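## Task

Pick up the small cardboard box sitting on the desk behind the carton stack and set it on the top of the low shelf. The carton stack must stay undisturbed. The robot must not topple or be left leaning, or the attempt fails. The box must rest on the shelf by itself at the end, not held there by the robot.

## Robot and tools

ROBOT. A LinearBot: an omnidirectional base with a column about 1.75 m high. A carriage rides the column over 1.0 m of travel (lift_m) and holds two identical six-joint arms, each with a two-finger gripper. Arm bases sit roughly 0.57 m + lift_m above the floor; carriage parts extend about 0.15 m beneath them. Reach from the shoulder is 0.78 m, but a hand gets only about 0.38 m below its arm base. A hand is about 0.16 m long, 0.1 m wide (0.14 m opened). Parked arm joints 1-6: 0, 0.05, 0.05, 1.45, 0, 0; parked, the robot is about 0.95 m wide and 0.7 m long. Cameras: carriage_camera (fixed, forward, tilted ~20 degrees down), left_wrist_camera and right_wrist_camera (looking beyond the fingertips). Wheel motors are strong (7 N m). Loose objects may occasionally get a brief shove from outside.

FRAMES. Base frame: origin on the floor below the base centre, x forward, y left, z up. left_hand and right_hand readings are the midpoint between each hand's pads, in this frame; quat_wxyz rotates base axes into hand axes (hand z along the fingers, fingers open along hand y; pointing straight up with joints 1, 5, 6 at 0 gives (1, 0, 0, 0)). Odometry frame = base frame at scene start; base_odometry counts wheel rotation, so slip shows as motion. Heading runs -3.142 to 3.142, left positive.

execute_actions. Arguments: actions (a list holding one action, or empty to just read state) and cameras (list of names from carriage_camera, left_wrist_camera, right_wrist_camera, or all; omitted/null/["all"] gives every camera, [] gives none). An action may contain base, joints, or both; they start together. base takes exactly one relative offset from where the base last reported itself: translate_m (metres, forward +, -2 to 2), strafe_m (metres, left +, -2 to 2), or rotate_rad (radians, counter-clockwise +, -6.3 to 6.3). joints is a single dictionary covering both arms and the lift, keyed by joint name, each value an absolute target: lift_m 0 to 1 m; for each side (left_/right_): joint1_rad -2.617 to 3.054 (yaw about vertical, 0 ahead, + left); joint2_rad 0 to 3.141 (shoulder: 0 upper arm level pointing back, 1.57 vertical, 3.14 level pointing forward); joint3_rad 0 to 3.141 (elbow, 0 folded, 3.14 straight); joint4_rad -1.57 to 1.57 (wrist pitch, + lifts fingertips); joint5_rad -1.57 to 1.57 (wrist yaw, + swings fingertips to the RIGHT, opposite to joint1); joint6_rad -2.094 to 2.094 (roll about finger axis, + clockwise viewed from forearm); gripper_m 0 to 0.093 (pad gap in metres). Unknown keys or out-of-range values reject the whole call. Joints or base left unnamed may keep pushing toward earlier targets. An action is capped at 15 s. The robot holds the last command between calls.

wait: seconds 0 to 10; commands nothing and returns state and images. zoom_image: camera plus region [x0, y0, x1, y1] in pixels from the top-left, at most 504x504, on that camera's most recent full image. finished_scene: scene number (1 or 2); irreversible, the goal must already hold and persist.

RESULTS. base_status/joint_status: done (base: wheels turned the full amount, slip included; a 1-2 mm move may stop short yet say done); off_target (rested away from target, may still push); contact_stop or time_out (target dropped, holds in place); joint command not followed (a self-collision check withheld that arm's named joints, shown as not_followed; the gripper still acts; the withheld targets may be retried on later actions); limit_stop_at_motor_heat. A stop in one call cancels later motion calls in the same reply. on_its_own shows what was not commanded; held at is the held target, not the position. motor_effort: percent of max, + toward higher joint values, peak in brackets; biased and noisy. A lift effort that keeps dropping while lowering means a hand or load is resting on something. drive_wheels clearly higher at rest than after free driving means the base is pressing something. A gripper holding an object usually reads off_target. Joint torques and motor temperatures are listed per arm in joint order; torques carry offset and noise.

CAUTIONS. No reading reports lean; check images. Tipping risk grows with a high carriage, extended arms, a load, pulling, or an abrupt stop; about 1.5 kg per hand with both arms forward can tip it. Driving backward under a table edge can topple it. If a drive is stopped by contact, back off about 0.2 m along the path (or un-turn), repeat if still pressed; a retreat may falsely stop once. Arms have no contact stop and snap to targets once freed; arms are not monitored during turns. Hand readings drift with reach; a level hand sags 10-17 cm under 1 kg. Grip force about 45-60 N per pad. Never let the arms collide or press on each other. To escape a withheld pose, move only the withheld arm clear first, then the other. MOTOR HEAT: stretched arms heat fast; warning from 75 °C, a 10 s arm stop at 90 °C, the arm drops at 100 °C; resend targets afterwards. Avoid drops, slams, hard pushes and disturbing the cartons.

Each tool is called after "Call:" as a command line: name --argument value for each argument, lists and objects as JSON in quotes; but a table of rows of numbers goes row by row, as --pt "numbers of a row", without its own name.

## Session

Call:
execute_actions --actions '[]'

Scene clock: 0.00 s.
Joint torques (N m, as the arm reports them, + toward a larger angle): no reading
Motor temperatures (°C, as the motors report them): left_arm=[25 27 24 25 27 26] | right_arm=[25 25 24 26 24 25]
base_odometry: x=+0.000 y=+0.000 heading=+0.000 (m, m, rad; odometry frame)
base_status: not commanded
joint_positions: lift_m=+0.302 left_joint1_rad=+0.004 left_joint2_rad=+0.035 left_joint3_rad=+0.074 left_joint4_rad=+1.432 left_joint5_rad=-0.045 left_joint6_rad=+0.032 left_gripper_m=+0.094 right_joint1_rad=+0.015 right_joint2_rad=+0.045 right_joint3_rad=+0.040 right_joint4_rad=+1.443 right_joint5_rad=+0.022 right_joint6_rad=-0.013 right_gripper_m=+0.095
joint_status: not commanded
motor_effort: lift_m=+21 drive_wheels=+2 (%)
left_hand: x=+0.2799 y=+0.3181 z=+1.2898 quat_wxyz=(+0.998, -0.022, +0.050, +0.019) (m; base frame)
right_hand: x=+0.2912 y=-0.3134 z=+1.2808 quat_wxyz=(+0.998, +0.010, +0.067, +0.000) (m; base frame)
pictures: carriage_camera, left_wrist_camera, right_wrist_camera
Images, in order (width x height): carriage_camera 672x504, left_wrist_camera 672x504, right_wrist_camera 672x504.

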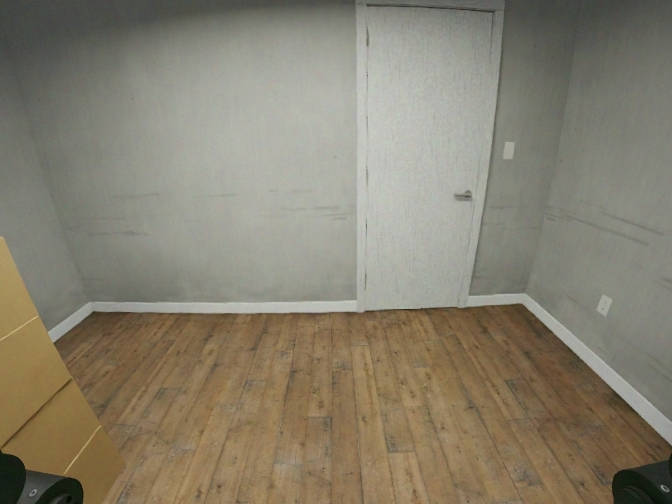

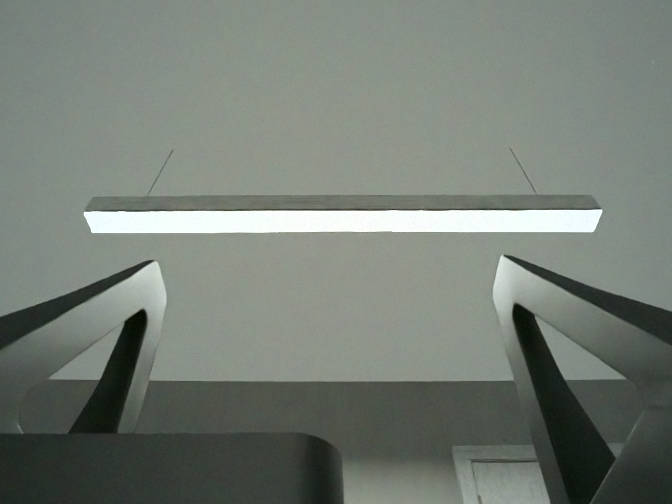

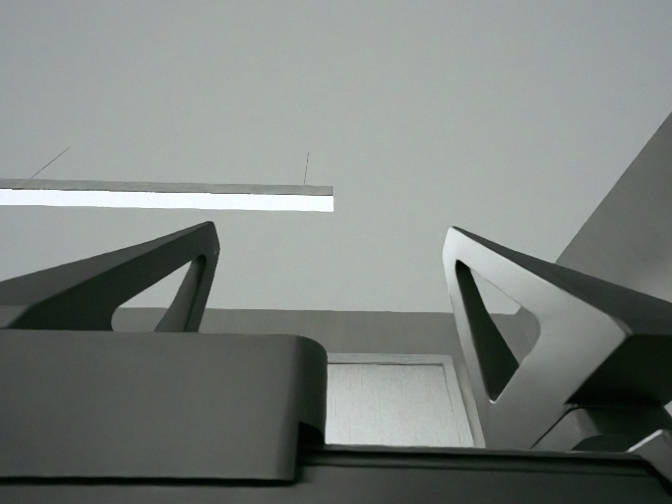

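Call:
execute_actions --actions '[{"base":{"rotate_rad":1.2}}]' --cameras '["carriage_camera"]'

Scene clock: 7.17 s.
Joint torques (N m, as the arm reports them, + toward a larger angle): left_arm=[-0.24  3.82  7.11 -0.18  0.05  0.1 ] | right_arm=[-0.21  4.56  7.52 -0.29 -0.05  0.02]
Motor temperatures (°C, as the motors report them): left_arm=[25 28 26 25 27 26] | right_arm=[25 25 25 26 24 25]
base_odometry: x=+0.000 y=+0.000 heading=+1.200 (m, m, rad; odometry frame)
base_status: done
joint_positions: lift_m=+0.302 left_joint1_rad=+0.004 left_joint2_rad=+0.035 left_joint3_rad=+0.074 left_joint4_rad=+1.432 left_joint5_rad=-0.045 left_joint6_rad=+0.032 left_gripper_m=+0.094 right_joint1_rad=+0.015 right_joint2_rad=+0.045 right_joint3_rad=+0.040 right_joint4_rad=+1.441 right_joint5_rad=+0.022 right_joint6_rad=-0.013 right_gripper_m=+0.095
joint_status: not commanded
motor_effort: lift_m=+20(20) drive_wheels=+6(12) (%)
left_hand: x=+0.2799 y=+0.3181 z=+1.2898 quat_wxyz=(+0.998, -0.022, +0.050, +0.019) (m; base frame)
right_hand: x=+0.2915 y=-0.3134 z=+1.2808 quat_wxyz=(+0.998, +0.010, +0.067, +0.000) (m; base frame)
pictures: carriage_camera
Images, in order (width x height): carriage_camera 672x504.

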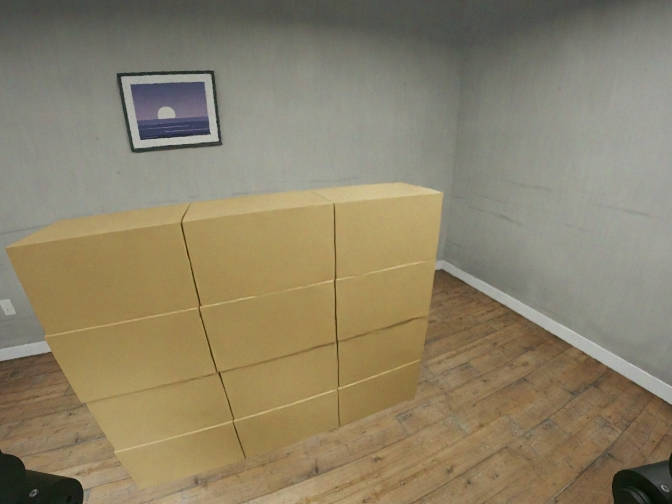

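Call:
execute_actions --actions '[{"base":{"rotate_rad":0.65},"joints":{"lift_m":0.75}}]'

Scene clock: 10.70 s.
Joint torques (N m, as the arm reports them, + toward a larger angle): left_arm=[-0.26  3.77  7.1  -0.14  0.07  0.14] | right_arm=[-0.19  4.58  7.54 -0.29 -0.05  0.02]
Motor temperatures (°C, as the motors report them): left_arm=[25 28 26 25 27 26] | right_arm=[25 25 26 26 24 25]
base_odometry: x=+0.000 y=+0.000 heading=+1.849 (m, m, rad; odometry frame)
base_status: done
joint_positions: lift_m=+0.750 left_joint1_rad=+0.004 left_joint2_rad=+0.035 left_joint3_rad=+0.074 left_joint4_rad=+1.432 left_joint5_rad=-0.045 left_joint6_rad=+0.032 left_gripper_m=+0.094 right_joint1_rad=+0.015 right_joint2_rad=+0.045 right_joint3_rad=+0.040 right_joint4_rad=+1.442 right_joint5_rad=+0.022 right_joint6_rad=-0.013 right_gripper_m=+0.095
joint_status: all done
motor_effort: lift_m=+20(26) drive_wheels=+6(13) (%)
left_hand: x=+0.2800 y=+0.3181 z=+1.7376 quat_wxyz=(+0.998, -0.022, +0.050, +0.019) (m; base frame)
right_hand: x=+0.2914 y=-0.3134 z=+1.7286 quat_wxyz=(+0.998, +0.010, +0.067, +0.000) (m; base frame)
pictures: carriage_camera, left_wrist_camera, right_wrist_camera
Images, in order (width x height): carriage_camera 672x504, left_wrist_camera 672x504, right_wrist_camera 672x504.

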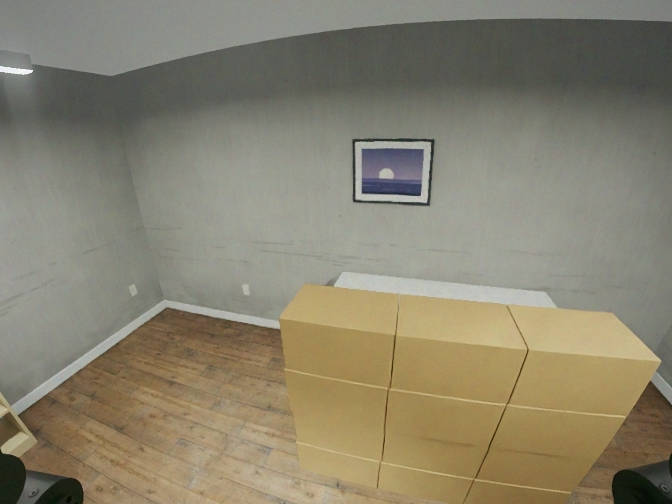

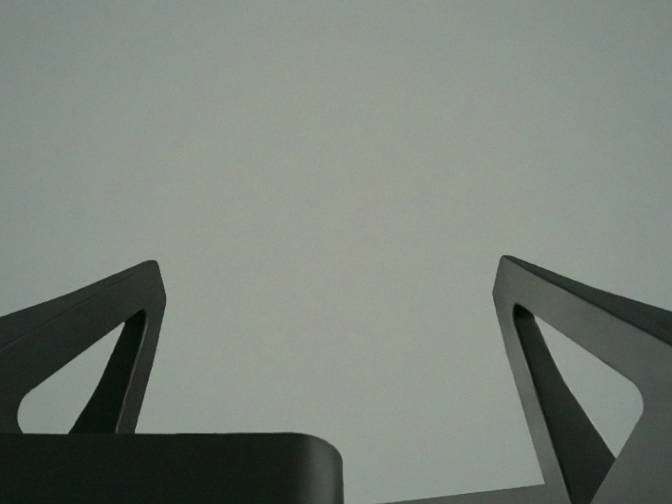

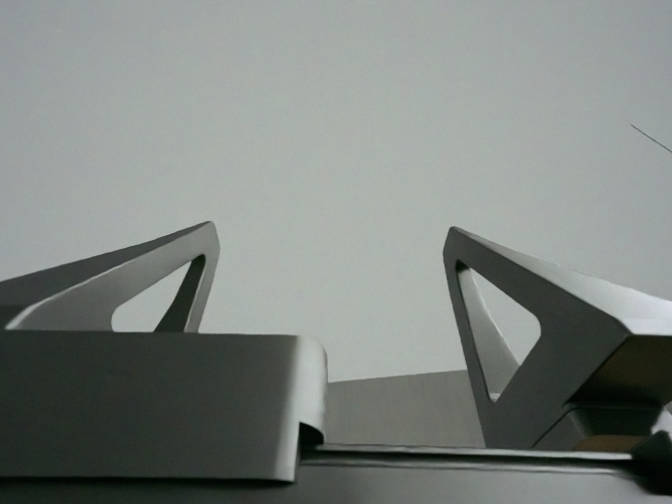

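Call:
execute_actions --actions '[{"base":{"rotate_rad":-0.28},"joints":{"lift_m":0.9}}]' --cameras '["carriage_camera"]'

Call:
execute_actions --actions '[{"base":{"translate_m":0.35}}]' --cameras '["carriage_camera"]'

Scene clock: 15.10 s.
Joint torques (N m, as the arm reports them, + toward a larger angle): left_arm=[-0.25  3.7   7.09 -0.16  0.04  0.1 ] | right_arm=[-0.2   4.54  7.56 -0.3  -0.06  0.02]
Motor temperatures (°C, as the motors report them): left_arm=[25 28 27 25 27 26] | right_arm=[25 25 26 26 24 25]
base_odometry: x=+0.000 y=+0.000 heading=+1.570 (m, m, rad; odometry frame)
base_status: done
joint_positions: lift_m=+0.900 left_joint1_rad=+0.004 left_joint2_rad=+0.035 left_joint3_rad=+0.074 left_joint4_rad=+1.431 left_joint5_rad=-0.045 left_joint6_rad=+0.032 left_gripper_m=+0.094 right_joint1_rad=+0.015 right_joint2_rad=+0.045 right_joint3_rad=+0.040 right_joint4_rad=+1.442 right_joint5_rad=+0.022 right_joint6_rad=-0.013 right_gripper_m=+0.095
joint_status: all done
motor_effort: lift_m=+20(28) drive_wheels=-5(8) (%)
left_hand: x=+0.2801 y=+0.3181 z=+1.8876 quat_wxyz=(+0.998, -0.022, +0.050, +0.019) (m; base frame)
right_hand: x=+0.2914 y=-0.3134 z=+1.8786 quat_wxyz=(+0.998, +0.010, +0.067, +0.000) (m; base frame)
pictures: carriage_camera
Images, in order (width x height): carriage_camera 672x504.

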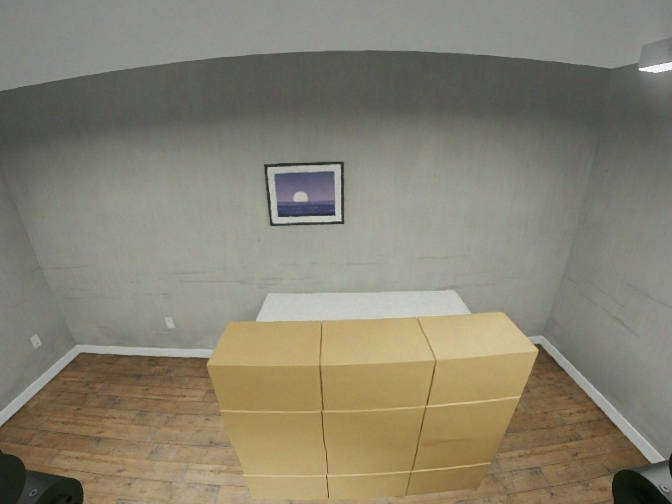

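Scene clock: 17.77 s.
Joint torques (N m, as the arm reports them, + toward a larger angle): left_arm=[-0.2   3.73  7.12 -0.14  0.05  0.11] | right_arm=[-0.2   4.53  7.5  -0.27 -0.05  0.02]
Motor temperatures (°C, as the motors report them): left_arm=[25 28 27 25 27 26] | right_arm=[25 25 26 26 24 25]
base_odometry: x=+0.000 y=+0.350 heading=+1.571 (m, m, rad; odometry frame)
base_status: done
joint_positions: lift_m=+0.900 left_joint1_rad=+0.004 left_joint2_rad=+0.035 left_joint3_rad=+0.074 left_joint4_rad=+1.429 left_joint5_rad=-0.045 left_joint6_rad=+0.032 left_gripper_m=+0.094 right_joint1_rad=+0.015 right_joint2_rad=+0.045 right_joint3_rad=+0.040 right_joint4_rad=+1.440 right_joint5_rad=+0.022 right_joint6_rad=-0.013 right_gripper_m=+0.095
joint_status: not commanded
motor_effort: lift_m=+20(23) drive_wheels=-4(21) (%)
left_hand: x=+0.2808 y=+0.3181 z=+1.8875 quat_wxyz=(+0.998, -0.022, +0.052, +0.019) (m; base frame)
right_hand: x=+0.2918 y=-0.3134 z=+1.8785 quat_wxyz=(+0.998, +0.010, +0.068, +0.000) (m; base frame)
pictures: carriage_camera
Images, in order (width x height): carriage_camera 672x504.

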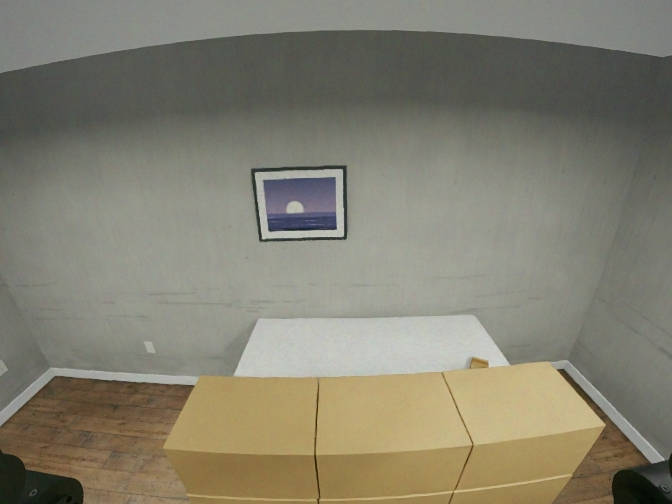

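Call:
execute_actions --actions '[{"base":{"strafe_m":-1.5},"joints":{"lift_m":0.45}}]' --cameras '["carriage_camera"]'

Scene clock: 30.50 s.
Joint torques (N m, as the arm reports them, + toward a larger angle): left_arm=[-0.32  3.82  7.07 -0.09  0.05  0.12] | right_arm=[-0.21  4.53  7.57 -0.28 -0.05  0.02]
Motor temperatures (°C, as the motors report them): left_arm=[25 29 28 25 27 26] | right_arm=[25 26 27 26 24 25]
base_odometry: x=+1.500 y=+0.350 heading=+1.571 (m, m, rad; odometry frame)
base_status: done
joint_positions: lift_m=+0.450 left_joint1_rad=+0.004 left_joint2_rad=+0.035 left_joint3_rad=+0.074 left_joint4_rad=+1.429 left_joint5_rad=-0.045 left_joint6_rad=+0.032 left_gripper_m=+0.094 right_joint1_rad=+0.015 right_joint2_rad=+0.045 right_joint3_rad=+0.040 right_joint4_rad=+1.441 right_joint5_rad=+0.022 right_joint6_rad=-0.013 right_gripper_m=+0.095
joint_status: all done
motor_effort: lift_m=+24(23) drive_wheels=+0(13) (%)
left_hand: x=+0.2806 y=+0.3181 z=+1.4374 quat_wxyz=(+0.998, -0.022, +0.051, +0.019) (m; base frame)
right_hand: x=+0.2917 y=-0.3134 z=+1.4284 quat_wxyz=(+0.998, +0.010, +0.068, +0.000) (m; base frame)
pictures: carriage_camera
Images, in order (width x height): carriage_camera 672x504.

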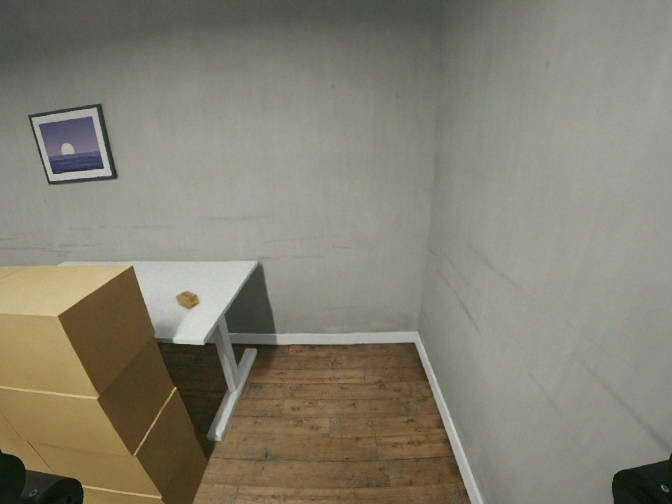

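Call:
execute_actions --actions '[{"base":{"strafe_m":0.08}}]' --cameras '[]'

Call:
execute_actions --actions '[{"base":{"rotate_rad":1.56}}]' --cameras '["carriage_camera"]'

Scene clock: 41.80 s.
Joint torques (N m, as the arm reports them, + toward a larger angle): left_arm=[-0.12  3.86  7.3  -0.12  0.06  0.12] | right_arm=[-0.22  4.53  7.54 -0.27 -0.05  0.02]
Motor temperatures (°C, as the motors report them): left_arm=[25 29 29 25 27 26] | right_arm=[25 26 28 26 24 25]
base_odometry: x=+1.420 y=+0.350 heading=+1.570 (m, m, rad; odometry frame)
base_status: done
joint_positions: lift_m=+0.450 left_joint1_rad=+0.004 left_joint2_rad=+0.035 left_joint3_rad=+0.074 left_joint4_rad=+1.429 left_joint5_rad=-0.045 left_joint6_rad=+0.032 left_gripper_m=+0.094 right_joint1_rad=+0.015 right_joint2_rad=+0.045 right_joint3_rad=+0.040 right_joint4_rad=+1.441 right_joint5_rad=+0.022 right_joint6_rad=-0.013 right_gripper_m=+0.095
joint_status: not commanded
motor_effort: lift_m=+23(23) drive_wheels=+3(8) (%)
left_hand: x=+0.2806 y=+0.3181 z=+1.4374 quat_wxyz=(+0.998, -0.022, +0.051, +0.019) (m; base frame)
right_hand: x=+0.2917 y=-0.3134 z=+1.4284 quat_wxyz=(+0.998, +0.010, +0.068, +0.000) (m; base frame)
pictures: none
No camera images: the call's "cameras" was empty. Leave "cameras" out to get every camera's image.

Scene clock: 44.90 s.
Joint torques (N m, as the arm reports them, + toward a larger angle): left_arm=[-0.22  3.72  7.07 -0.11  0.06  0.11] | right_arm=[-0.2   4.6   7.53 -0.27 -0.05  0.02]
Motor temperatures (°C, as the motors report them): left_arm=[25 29 30 25 27 26] | right_arm=[25 26 28 26 24 25]
base_odometry: x=+1.420 y=+0.350 heading=+3.130 (m, m, rad; odometry frame)
base_status: done
joint_positions: lift_m=+0.450 left_joint1_rad=+0.004 left_joint2_rad=+0.035 left_joint3_rad=+0.074 left_joint4_rad=+1.429 left_joint5_rad=-0.045 left_joint6_rad=+0.032 left_gripper_m=+0.094 right_joint1_rad=+0.015 right_joint2_rad=+0.045 right_joint3_rad=+0.040 right_joint4_rad=+1.440 right_joint5_rad=+0.022 right_joint6_rad=-0.013 right_gripper_m=+0.095
joint_status: not commanded
motor_effort: lift_m=+26(23) drive_wheels=+6(13) (%)
left_hand: x=+0.2806 y=+0.3181 z=+1.4374 quat_wxyz=(+0.998, -0.022, +0.051, +0.019) (m; base frame)
right_hand: x=+0.2919 y=-0.3134 z=+1.4284 quat_wxyz=(+0.998, +0.010, +0.068, +0.000) (m; base frame)
pictures: carriage_camera
Images, in order (width x height): carriage_camera 672x504.

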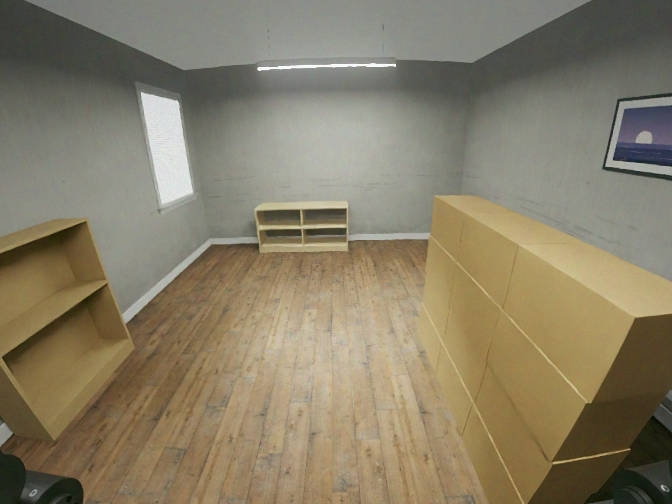

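Call:
execute_actions --actions '[{"base":{"strafe_m":-1.0}}]' --cameras '["carriage_camera"]'

Scene clock: 51.37 s.
Joint torques (N m, as the arm reports them, + toward a larger angle): left_arm=[-0.22  3.7   7.13 -0.14  0.09  0.12] | right_arm=[-0.23  4.57  7.46 -0.28 -0.05  0.02]
Motor temperatures (°C, as the motors report them): left_arm=[25 30 30 25 27 26] | right_arm=[25 26 28 26 24 25]
base_odometry: x=+1.431 y=+1.350 heading=+3.131 (m, m, rad; odometry frame)
base_status: done
joint_positions: lift_m=+0.450 left_joint1_rad=+0.004 left_joint2_rad=+0.035 left_joint3_rad=+0.074 left_joint4_rad=+1.429 left_joint5_rad=-0.045 left_joint6_rad=+0.032 left_gripper_m=+0.094 right_joint1_rad=+0.015 right_joint2_rad=+0.045 right_joint3_rad=+0.040 right_joint4_rad=+1.440 right_joint5_rad=+0.022 right_joint6_rad=-0.013 right_gripper_m=+0.095
joint_status: not commanded
motor_effort: lift_m=+26(23) drive_wheels=-4(17) (%)
left_hand: x=+0.2806 y=+0.3181 z=+1.4374 quat_wxyz=(+0.998, -0.022, +0.051, +0.019) (m; base frame)
right_hand: x=+0.2919 y=-0.3134 z=+1.4284 quat_wxyz=(+0.998, +0.010, +0.068, +0.000) (m; base frame)
pictures: carriage_camera
Images, in order (width x height): carriage_camera 672x504.

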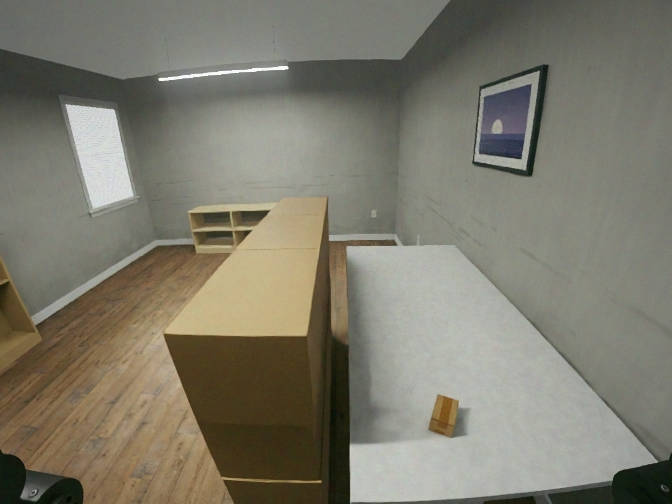

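Call:
zoom_image --camera "carriage_camera" --region '[380, 360, 520, 504]'

Region (380, 360, 520, 504) of carriage_camera's 672x504 image, scaled by 3.500, with more detail than that image has; it fills the left 490 columns of this view, and the rest is white.

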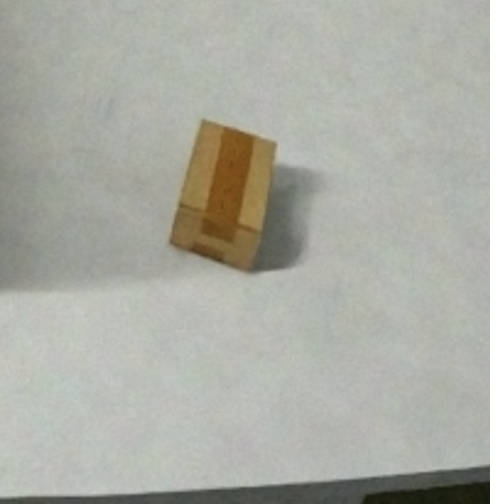

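Call:
execute_actions --actions '[{"joints":{"lift_m":0.5,"right_joint2_rad":2.2,"right_joint3_rad":1.45,"right_joint4_rad":-0.8}}]' --cameras '["carriage_camera","right_wrist_camera"]'

Scene clock: 62.23 s.
Joint torques (N m, as the arm reports them, + toward a larger angle): left_arm=[-0.23  3.74  7.06 -0.12  0.05  0.09] | right_arm=[ -0.2  -12.3    8.91   0.33  -0.04   0.02]
Motor temperatures (°C, as the motors report them): left_arm=[25 30 31 25 27 26] | right_arm=[25 27 29 26 24 25]
base_odometry: x=+1.431 y=+1.350 heading=+3.131 (m, m, rad; odometry frame)
base_status: not commanded
joint_positions: lift_m=+0.500 left_joint1_rad=+0.004 left_joint2_rad=+0.035 left_joint3_rad=+0.074 left_joint4_rad=+1.430 left_joint5_rad=-0.045 left_joint6_rad=+0.032 left_gripper_m=+0.094 right_joint1_rad=+0.015 right_joint2_rad=+2.199 right_joint3_rad=+1.431 right_joint4_rad=-0.801 right_joint5_rad=+0.022 right_joint6_rad=-0.013 right_gripper_m=+0.095
joint_status: all done
motor_effort: lift_m=+21(27) drive_wheels=-4(4) (%)
left_hand: x=+0.2805 y=+0.3181 z=+1.4875 quat_wxyz=(+0.998, -0.022, +0.051, +0.019) (m; base frame)
right_hand: x=+0.6507 y=-0.3080 z=+1.0049 quat_wxyz=(+0.001, -0.014, +1.000, -0.011) (m; base frame)
pictures: carriage_camera, right_wrist_camera
Images, in order (width x height): carriage_camera 672x504, right_wrist_camera 672x504.

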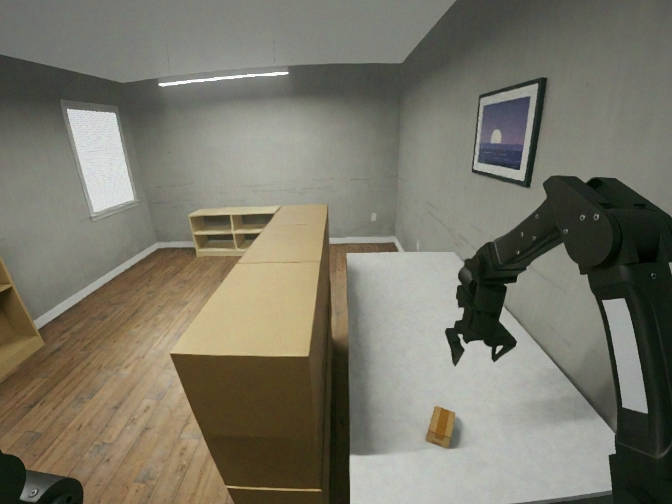

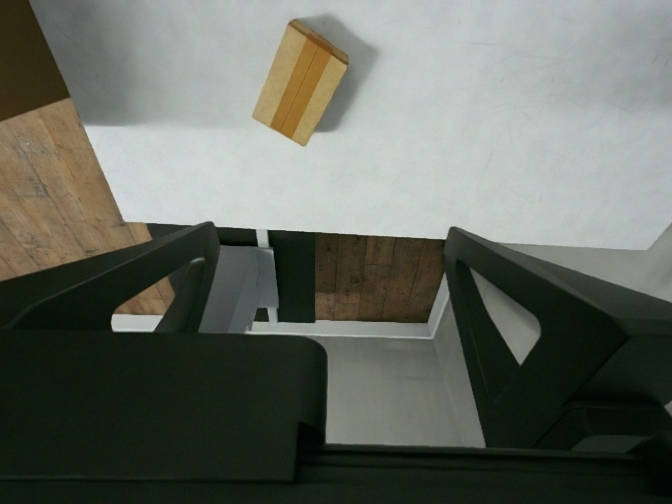

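Call:
execute_actions --actions '[{"joints":{"right_joint1_rad":0.09,"right_joint2_rad":2.568,"right_joint3_rad":1.644,"right_joint4_rad":-0.627,"right_joint6_rad":0.53}}]' --cameras '["carriage_camera","right_wrist_camera"]'

Scene clock: 73.30 s.
Joint torques (N m, as the arm reports them, + toward a larger angle): left_arm=[-0.21  3.75  7.22 -0.12  0.05  0.12] | right_arm=[ -0.54 -15.11   7.1    0.3    0.     0.08]
Motor temperatures (°C, as the motors report them): left_arm=[25 30 31 25 27 26] | right_arm=[25 30 29 26 24 25]
base_odometry: x=+1.431 y=+1.350 heading=+3.131 (m, m, rad; odometry frame)
base_status: not commanded
joint_positions: lift_m=+0.500 left_joint1_rad=+0.004 left_joint2_rad=+0.035 left_joint3_rad=+0.074 left_joint4_rad=+1.430 left_joint5_rad=-0.045 left_joint6_rad=+0.032 left_gripper_m=+0.094 right_joint1_rad=+0.094 right_joint2_rad=+2.579 right_joint3_rad=+1.638 right_joint4_rad=-0.629 right_joint5_rad=+0.021 right_joint6_rad=+0.524 right_gripper_m=+0.095
joint_status: all done
motor_effort: lift_m=+22(23) drive_wheels=+6(6) (%)
left_hand: x=+0.2805 y=+0.3181 z=+1.4875 quat_wxyz=(+0.998, -0.022, +0.051, +0.019) (m; base frame)
right_hand: x=+0.6917 y=-0.2727 z=+0.8965 quat_wxyz=(+0.004, +0.213, +0.977, -0.010) (m; base frame)
pictures: carriage_camera, right_wrist_camera
Images, in order (width x height): carriage_camera 672x504, right_wrist_camera 672x504.

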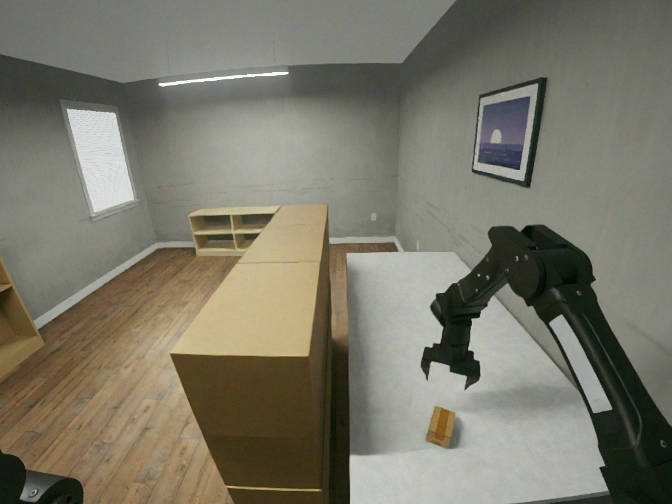

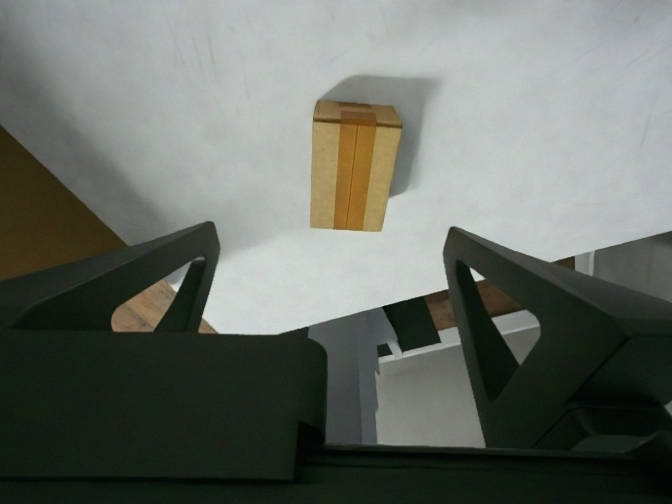

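Call:
execute_actions --actions '[{"joints":{"lift_m":0.45,"right_joint1_rad":0.07,"right_joint3_rad":1.555,"right_joint4_rad":-0.54,"right_joint6_rad":0.55}}]' --cameras '["carriage_camera","right_wrist_camera"]'

Scene clock: 78.30 s.
Joint torques (N m, as the arm reports them, + toward a larger angle): left_arm=[-0.16  3.76  7.11 -0.14  0.06  0.11] | right_arm=[ -0.9  -14.69   5.12   0.33   0.01   0.09]
Motor temperatures (°C, as the motors report them): left_arm=[25 30 31 25 27 26] | right_arm=[25 32 29 26 24 25]
base_odometry: x=+1.431 y=+1.350 heading=+3.131 (m, m, rad; odometry frame)
base_status: not commanded
joint_positions: lift_m=+0.450 left_joint1_rad=+0.004 left_joint2_rad=+0.035 left_joint3_rad=+0.074 left_joint4_rad=+1.430 left_joint5_rad=-0.045 left_joint6_rad=+0.032 left_gripper_m=+0.094 right_joint1_rad=+0.078 right_joint2_rad=+2.576 right_joint3_rad=+1.567 right_joint4_rad=-0.542 right_joint5_rad=+0.021 right_joint6_rad=+0.544 right_gripper_m=+0.095
joint_status: all done
motor_effort: lift_m=+22(23) drive_wheels=+6(6) (%)
left_hand: x=+0.2804 y=+0.3181 z=+1.4374 quat_wxyz=(+0.998, -0.022, +0.051, +0.019) (m; base frame)
right_hand: x=+0.6851 y=-0.2806 z=+0.8345 quat_wxyz=(+0.013, +0.231, +0.973, -0.007) (m; base frame)
pictures: carriage_camera, right_wrist_camera
Images, in order (width x height): carriage_camera 672x504, right_wrist_camera 672x504.

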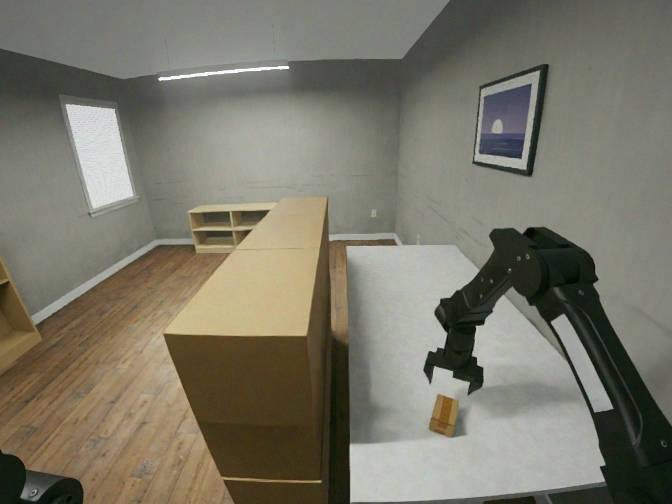

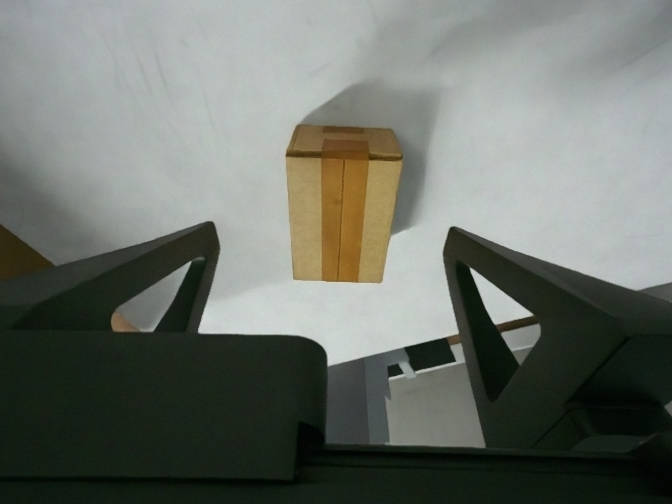

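Call:
execute_actions --actions '[{"base":{"translate_m":-0.02},"joints":{"lift_m":0.41}}]' --cameras '["carriage_camera","right_wrist_camera"]'

Scene clock: 82.17 s.
Joint torques (N m, as the arm reports them, + toward a larger angle): left_arm=[-0.23  3.69  7.07 -0.15  0.05  0.12] | right_arm=[ -0.77 -14.38   5.13   0.35   0.01   0.08]
Motor temperatures (°C, as the motors report them): left_arm=[25 30 31 25 27 26] | right_arm=[25 34 29 26 24 25]
base_odometry: x=+1.450 y=+1.350 heading=+3.131 (m, m, rad; odometry frame)
base_status: done
joint_positions: lift_m=+0.410 left_joint1_rad=+0.004 left_joint2_rad=+0.035 left_joint3_rad=+0.074 left_joint4_rad=+1.433 left_joint5_rad=-0.045 left_joint6_rad=+0.032 left_gripper_m=+0.094 right_joint1_rad=+0.077 right_joint2_rad=+2.572 right_joint3_rad=+1.567 right_joint4_rad=-0.541 right_joint5_rad=+0.021 right_joint6_rad=+0.544 right_gripper_m=+0.095
joint_status: all done
motor_effort: lift_m=+21(23) drive_wheels=+3(6) (%)
left_hand: x=+0.2797 y=+0.3181 z=+1.3975 quat_wxyz=(+0.998, -0.022, +0.049, +0.019) (m; base frame)
right_hand: x=+0.6866 y=-0.2806 z=+0.7962 quat_wxyz=(+0.015, +0.231, +0.973, -0.006) (m; base frame)
pictures: carriage_camera, right_wrist_camera
Images, in order (width x height): carriage_camera 672x504, right_wrist_camera 672x504.

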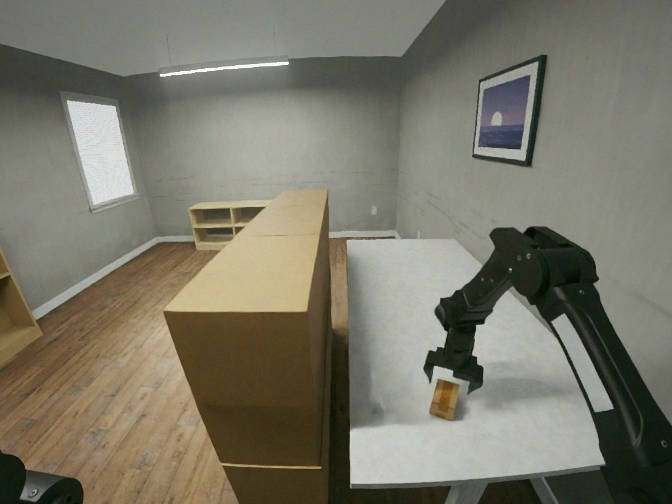

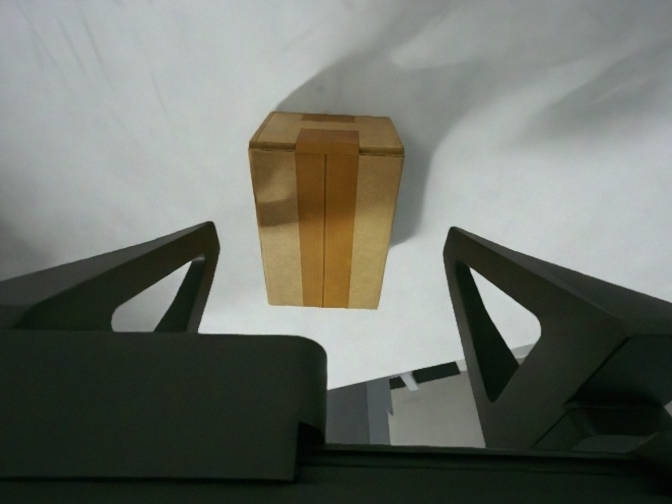

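Call:
execute_actions --actions '[{"joints":{"lift_m":0.367}}]' --cameras '["carriage_camera","right_wrist_camera"]'

Call:
zoom_image --camera "carriage_camera" --region '[390, 320, 520, 430]'

Scene clock: 85.07 s.
Joint torques (N m, as the arm reports them, + toward a larger angle): left_arm=[-0.13  3.75  7.14 -0.15  0.07  0.1 ] | right_arm=[ -0.78 -14.32   5.15   0.35   0.     0.08]
Motor temperatures (°C, as the motors report them): left_arm=[25 30 32 25 27 26] | right_arm=[25 35 29 26 24 25]
base_odometry: x=+1.450 y=+1.350 heading=+3.131 (m, m, rad; odometry frame)
base_status: not commanded
joint_positions: lift_m=+0.367 left_joint1_rad=+0.004 left_joint2_rad=+0.035 left_joint3_rad=+0.074 left_joint4_rad=+1.432 left_joint5_rad=-0.045 left_joint6_rad=+0.032 left_gripper_m=+0.094 right_joint1_rad=+0.077 right_joint2_rad=+2.572 right_joint3_rad=+1.567 right_joint4_rad=-0.540 right_joint5_rad=+0.021 right_joint6_rad=+0.544 right_gripper_m=+0.095
joint_status: all done
motor_effort: lift_m=+22(25) drive_wheels=+2(2) (%)
left_hand: x=+0.2798 y=+0.3181 z=+1.3545 quat_wxyz=(+0.998, -0.022, +0.050, +0.019) (m; base frame)
right_hand: x=+0.6868 y=-0.2806 z=+0.7532 quat_wxyz=(+0.016, +0.231, +0.973, -0.006) (m; base frame)
pictures: carriage_camera, right_wrist_camera
Images, in order (width x height): carriage_camera 672x504, right_wrist_camera 672x504.

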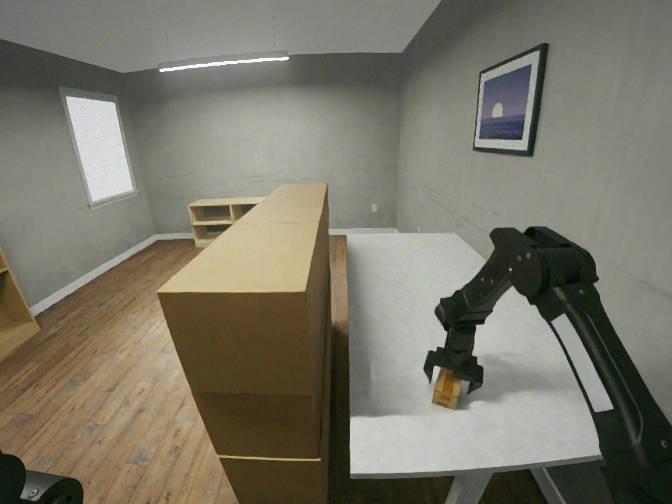

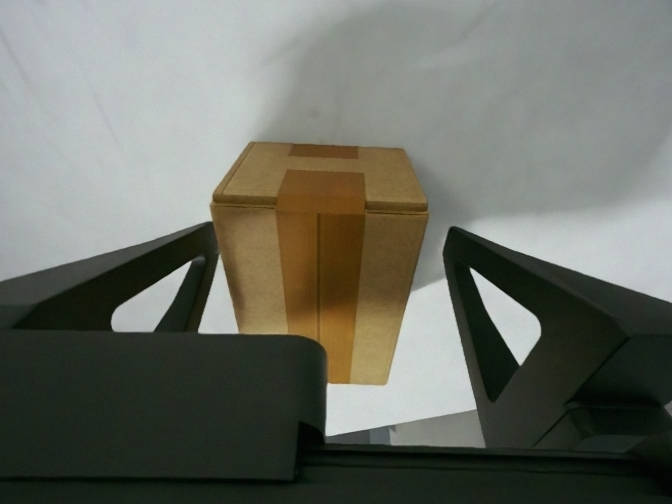

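Region (390, 320, 520, 430) of carriage_camera's 672x504 image, scaled by 3.877, with more detail than that image has; it fills the top 426 rows of this view, and the rest is white.

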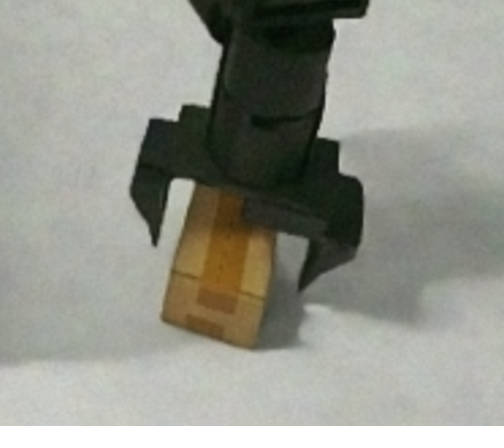

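Call:
execute_actions --actions '[{"joints":{"lift_m":0.361,"right_gripper_m":0.04}}]' --cameras '["right_wrist_camera"]'

Scene clock: 92.73 s.
Joint torques (N m, as the arm reports them, + toward a larger angle): left_arm=[-0.17  3.77  7.07 -0.15  0.05  0.1 ] | right_arm=[ -0.81 -14.24   5.2    0.33   0.01   0.08]
Motor temperatures (°C, as the motors report them): left_arm=[25 30 32 25 27 26] | right_arm=[25 37 29 26 24 25]
base_odometry: x=+1.450 y=+1.350 heading=+3.131 (m, m, rad; odometry frame)
base_status: not commanded
joint_positions: lift_m=+0.361 left_joint1_rad=+0.004 left_joint2_rad=+0.035 left_joint3_rad=+0.074 left_joint4_rad=+1.432 left_joint5_rad=-0.045 left_joint6_rad=+0.032 left_gripper_m=+0.094 right_joint1_rad=+0.077 right_joint2_rad=+2.572 right_joint3_rad=+1.567 right_joint4_rad=-0.540 right_joint5_rad=+0.021 right_joint6_rad=+0.544 right_gripper_m=+0.059
joint_status: right_gripper_m off_target (ended at +0.059, target +0.040); the others done
motor_effort: lift_m=+22(27) drive_wheels=+2(2) (%)
left_hand: x=+0.2799 y=+0.3181 z=+1.3485 quat_wxyz=(+0.998, -0.022, +0.050, +0.019) (m; base frame)
right_hand: x=+0.6870 y=-0.2805 z=+0.7474 quat_wxyz=(+0.016, +0.231, +0.973, -0.006) (m; base frame)
pictures: right_wrist_camera
Images, in order (width x height): right_wrist_camera 672x504.

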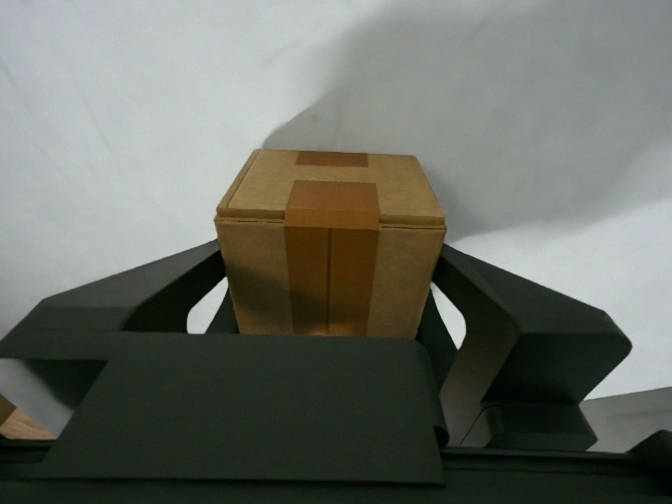

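Call:
execute_actions --actions '[{"joints":{"lift_m":0.55,"right_joint1_rad":0.0,"right_joint2_rad":1.3,"right_joint3_rad":0.9,"right_joint4_rad":-1.17,"right_joint6_rad":0.0}}]' --cameras '["carriage_camera","right_wrist_camera"]'

Scene clock: 98.37 s.
Joint torques (N m, as the arm reports them, + toward a larger angle): left_arm=[-0.15  3.85  6.98 -0.14  0.04  0.11] | right_arm=[ 0.35 -4.84  5.62  0.34 -0.06 -0.03]
Motor temperatures (°C, as the motors report them): left_arm=[25 30 32 25 27 26] | right_arm=[25 38 29 26 24 25]
base_odometry: x=+1.450 y=+1.350 heading=+3.131 (m, m, rad; odometry frame)
base_status: not commanded
joint_positions: lift_m=+0.550 left_joint1_rad=+0.004 left_joint2_rad=+0.035 left_joint3_rad=+0.074 left_joint4_rad=+1.432 left_joint5_rad=-0.045 left_joint6_rad=+0.032 left_gripper_m=+0.094 right_joint1_rad=-0.007 right_joint2_rad=+1.309 right_joint3_rad=+0.930 right_joint4_rad=-1.169 right_joint5_rad=+0.024 right_joint6_rad=+0.006 right_gripper_m=+0.060
joint_status: all done
motor_effort: lift_m=+23(29) drive_wheels=+2(2) (%)
left_hand: x=+0.2799 y=+0.3181 z=+1.5376 quat_wxyz=(+0.998, -0.022, +0.050, +0.019) (m; base frame)
right_hand: x=+0.4642 y=-0.3157 z=+1.1887 quat_wxyz=(+0.012, +0.006, +1.000, -0.012) (m; base frame)
pictures: carriage_camera, right_wrist_camera
Images, in order (width x height): carriage_camera 672x504, right_wrist_camera 672x504.

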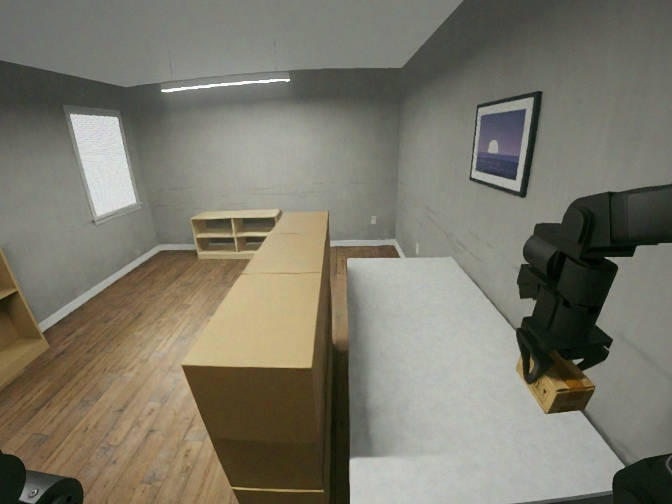

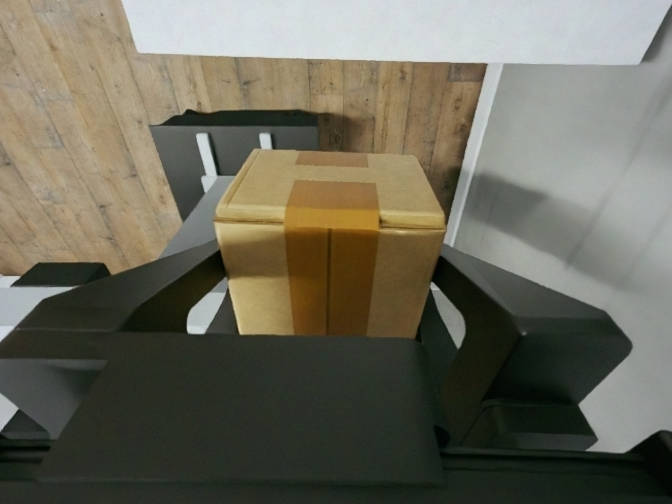

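Call:
execute_actions --actions '[{"base":{"strafe_m":1.45}}]' --cameras '["carriage_camera"]'

Call:
execute_actions --actions '[{"base":{"translate_m":2.0},"joints":{"lift_m":0.25}}]' --cameras '["carriage_camera"]'

Scene clock: 106.93 s.
Joint torques (N m, as the arm reports them, + toward a larger angle): left_arm=[-0.17  3.73  7.01 -0.15  0.06  0.08] | right_arm=[ 0.34 -4.79  6.3   0.31 -0.06 -0.03]
Motor temperatures (°C, as the motors report them): left_arm=[25 30 32 26 27 26] | right_arm=[25 36 29 26 24 25]
base_odometry: x=+1.435 y=-0.100 heading=+3.131 (m, m, rad; odometry frame)
base_status: done
joint_positions: lift_m=+0.550 left_joint1_rad=+0.004 left_joint2_rad=+0.035 left_joint3_rad=+0.074 left_joint4_rad=+1.432 left_joint5_rad=-0.045 left_joint6_rad=+0.032 left_gripper_m=+0.094 right_joint1_rad=-0.007 right_joint2_rad=+1.309 right_joint3_rad=+0.922 right_joint4_rad=-1.169 right_joint5_rad=+0.024 right_joint6_rad=+0.006 right_gripper_m=+0.060
joint_status: not commanded
motor_effort: lift_m=+22(23) drive_wheels=-1(13) (%)
left_hand: x=+0.2799 y=+0.3181 z=+1.5376 quat_wxyz=(+0.998, -0.022, +0.050, +0.019) (m; base frame)
right_hand: x=+0.4618 y=-0.3157 z=+1.1866 quat_wxyz=(+0.008, +0.006, +1.000, -0.012) (m; base frame)
pictures: carriage_camera
Images, in order (width x height): carriage_camera 672x504.

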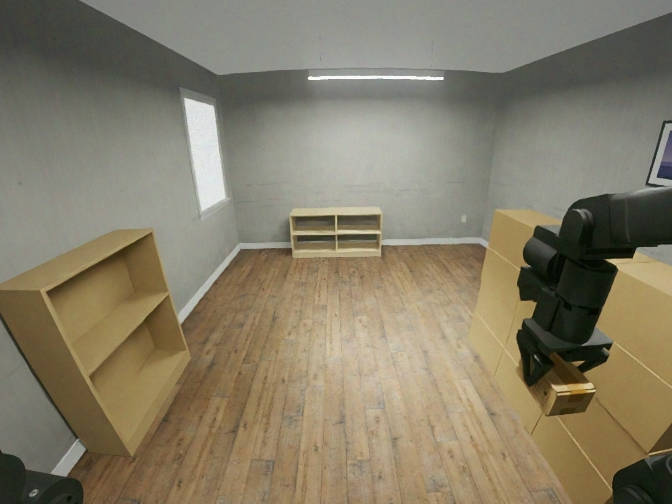

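Scene clock: 113.23 s.
Joint torques (N m, as the arm reports them, + toward a larger angle): left_arm=[-0.19  3.8   7.2  -0.15  0.06  0.1 ] | right_arm=[ 0.33 -4.66  7.1   0.33 -0.06 -0.03]
Motor temperatures (°C, as the motors report them): left_arm=[25 31 32 26 27 26] | right_arm=[25 35 29 26 24 25]
base_odometry: x=-0.565 y=-0.080 heading=+3.131 (m, m, rad; odometry frame)
base_status: done
joint_positions: lift_m=+0.250 left_joint1_rad=+0.004 left_joint2_rad=+0.035 left_joint3_rad=+0.074 left_joint4_rad=+1.433 left_joint5_rad=-0.045 left_joint6_rad=+0.032 left_gripper_m=+0.094 right_joint1_rad=-0.007 right_joint2_rad=+1.307 right_joint3_rad=+0.912 right_joint4_rad=-1.171 right_joint5_rad=+0.024 right_joint6_rad=+0.006 right_gripper_m=+0.060
joint_status: all done
motor_effort: lift_m=+24(23) drive_wheels=-3(17) (%)
left_hand: x=+0.2797 y=+0.3181 z=+1.2375 quat_wxyz=(+0.998, -0.022, +0.049, +0.019) (m; base frame)
right_hand: x=+0.4587 y=-0.3156 z=+0.8843 quat_wxyz=(+0.003, +0.006, +1.000, -0.012) (m; base frame)
pictures: carriage_camera
Images, in order (width x height): carriage_camera 672x504.

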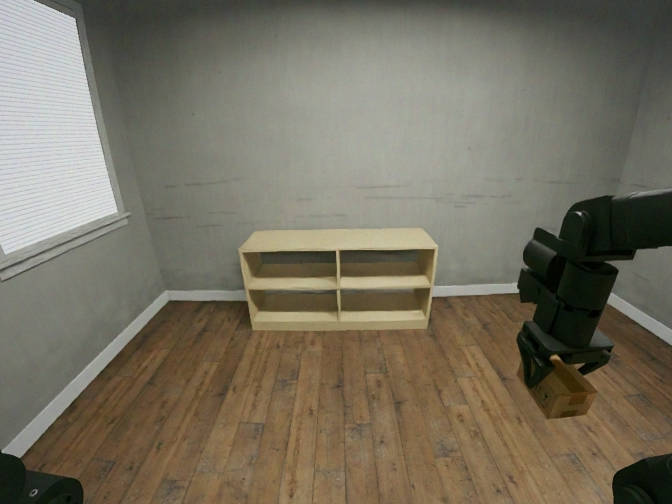

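Call:
execute_actions --actions '[{"base":{"translate_m":1.15},"joints":{"right_joint2_rad":2.2,"right_joint3_rad":1.44,"right_joint4_rad":-0.8}}]' --cameras '["carriage_camera","right_wrist_camera"]'

Scene clock: 120.20 s.
Joint torques (N m, as the arm reports them, + toward a larger angle): left_arm=[-0.31  3.84  7.04 -0.15  0.06  0.13] | right_arm=[  0.33 -12.97   9.23   0.23  -0.05  -0.03]
Motor temperatures (°C, as the motors report them): left_arm=[25 31 33 26 27 26] | right_arm=[25 36 29 26 24 25]
base_odometry: x=-1.714 y=-0.069 heading=+3.132 (m, m, rad; odometry frame)
base_status: done
joint_positions: lift_m=+0.250 left_joint1_rad=+0.004 left_joint2_rad=+0.035 left_joint3_rad=+0.074 left_joint4_rad=+1.432 left_joint5_rad=-0.045 left_joint6_rad=+0.032 left_gripper_m=+0.094 right_joint1_rad=-0.007 right_joint2_rad=+2.209 right_joint3_rad=+1.416 right_joint4_rad=-0.798 right_joint5_rad=+0.024 right_joint6_rad=+0.006 right_gripper_m=+0.060
joint_status: all done
motor_effort: lift_m=+24(21) drive_wheels=-3(14) (%)
left_hand: x=+0.2798 y=+0.3181 z=+1.2375 quat_wxyz=(+0.998, -0.022, +0.050, +0.019) (m; base frame)
right_hand: x=+0.6440 y=-0.3169 z=+0.7480 quat_wxyz=(-0.010, +0.006, +1.000, -0.012) (m; base frame)
pictures: carriage_camera, right_wrist_camera
Images, in order (width x height): carriage_camera 672x504, right_wrist_camera 672x504.

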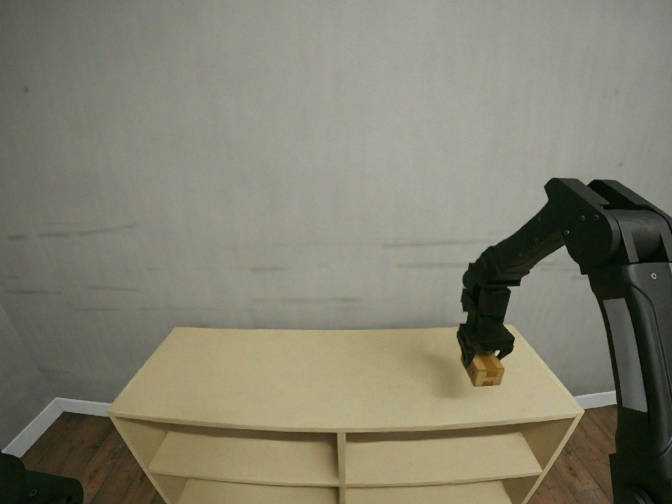

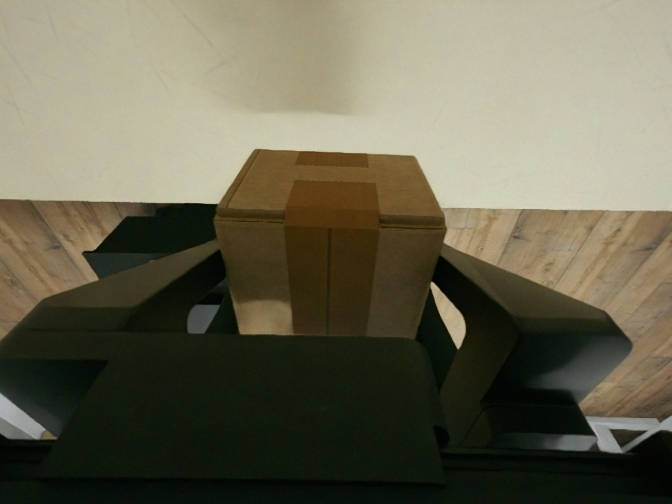

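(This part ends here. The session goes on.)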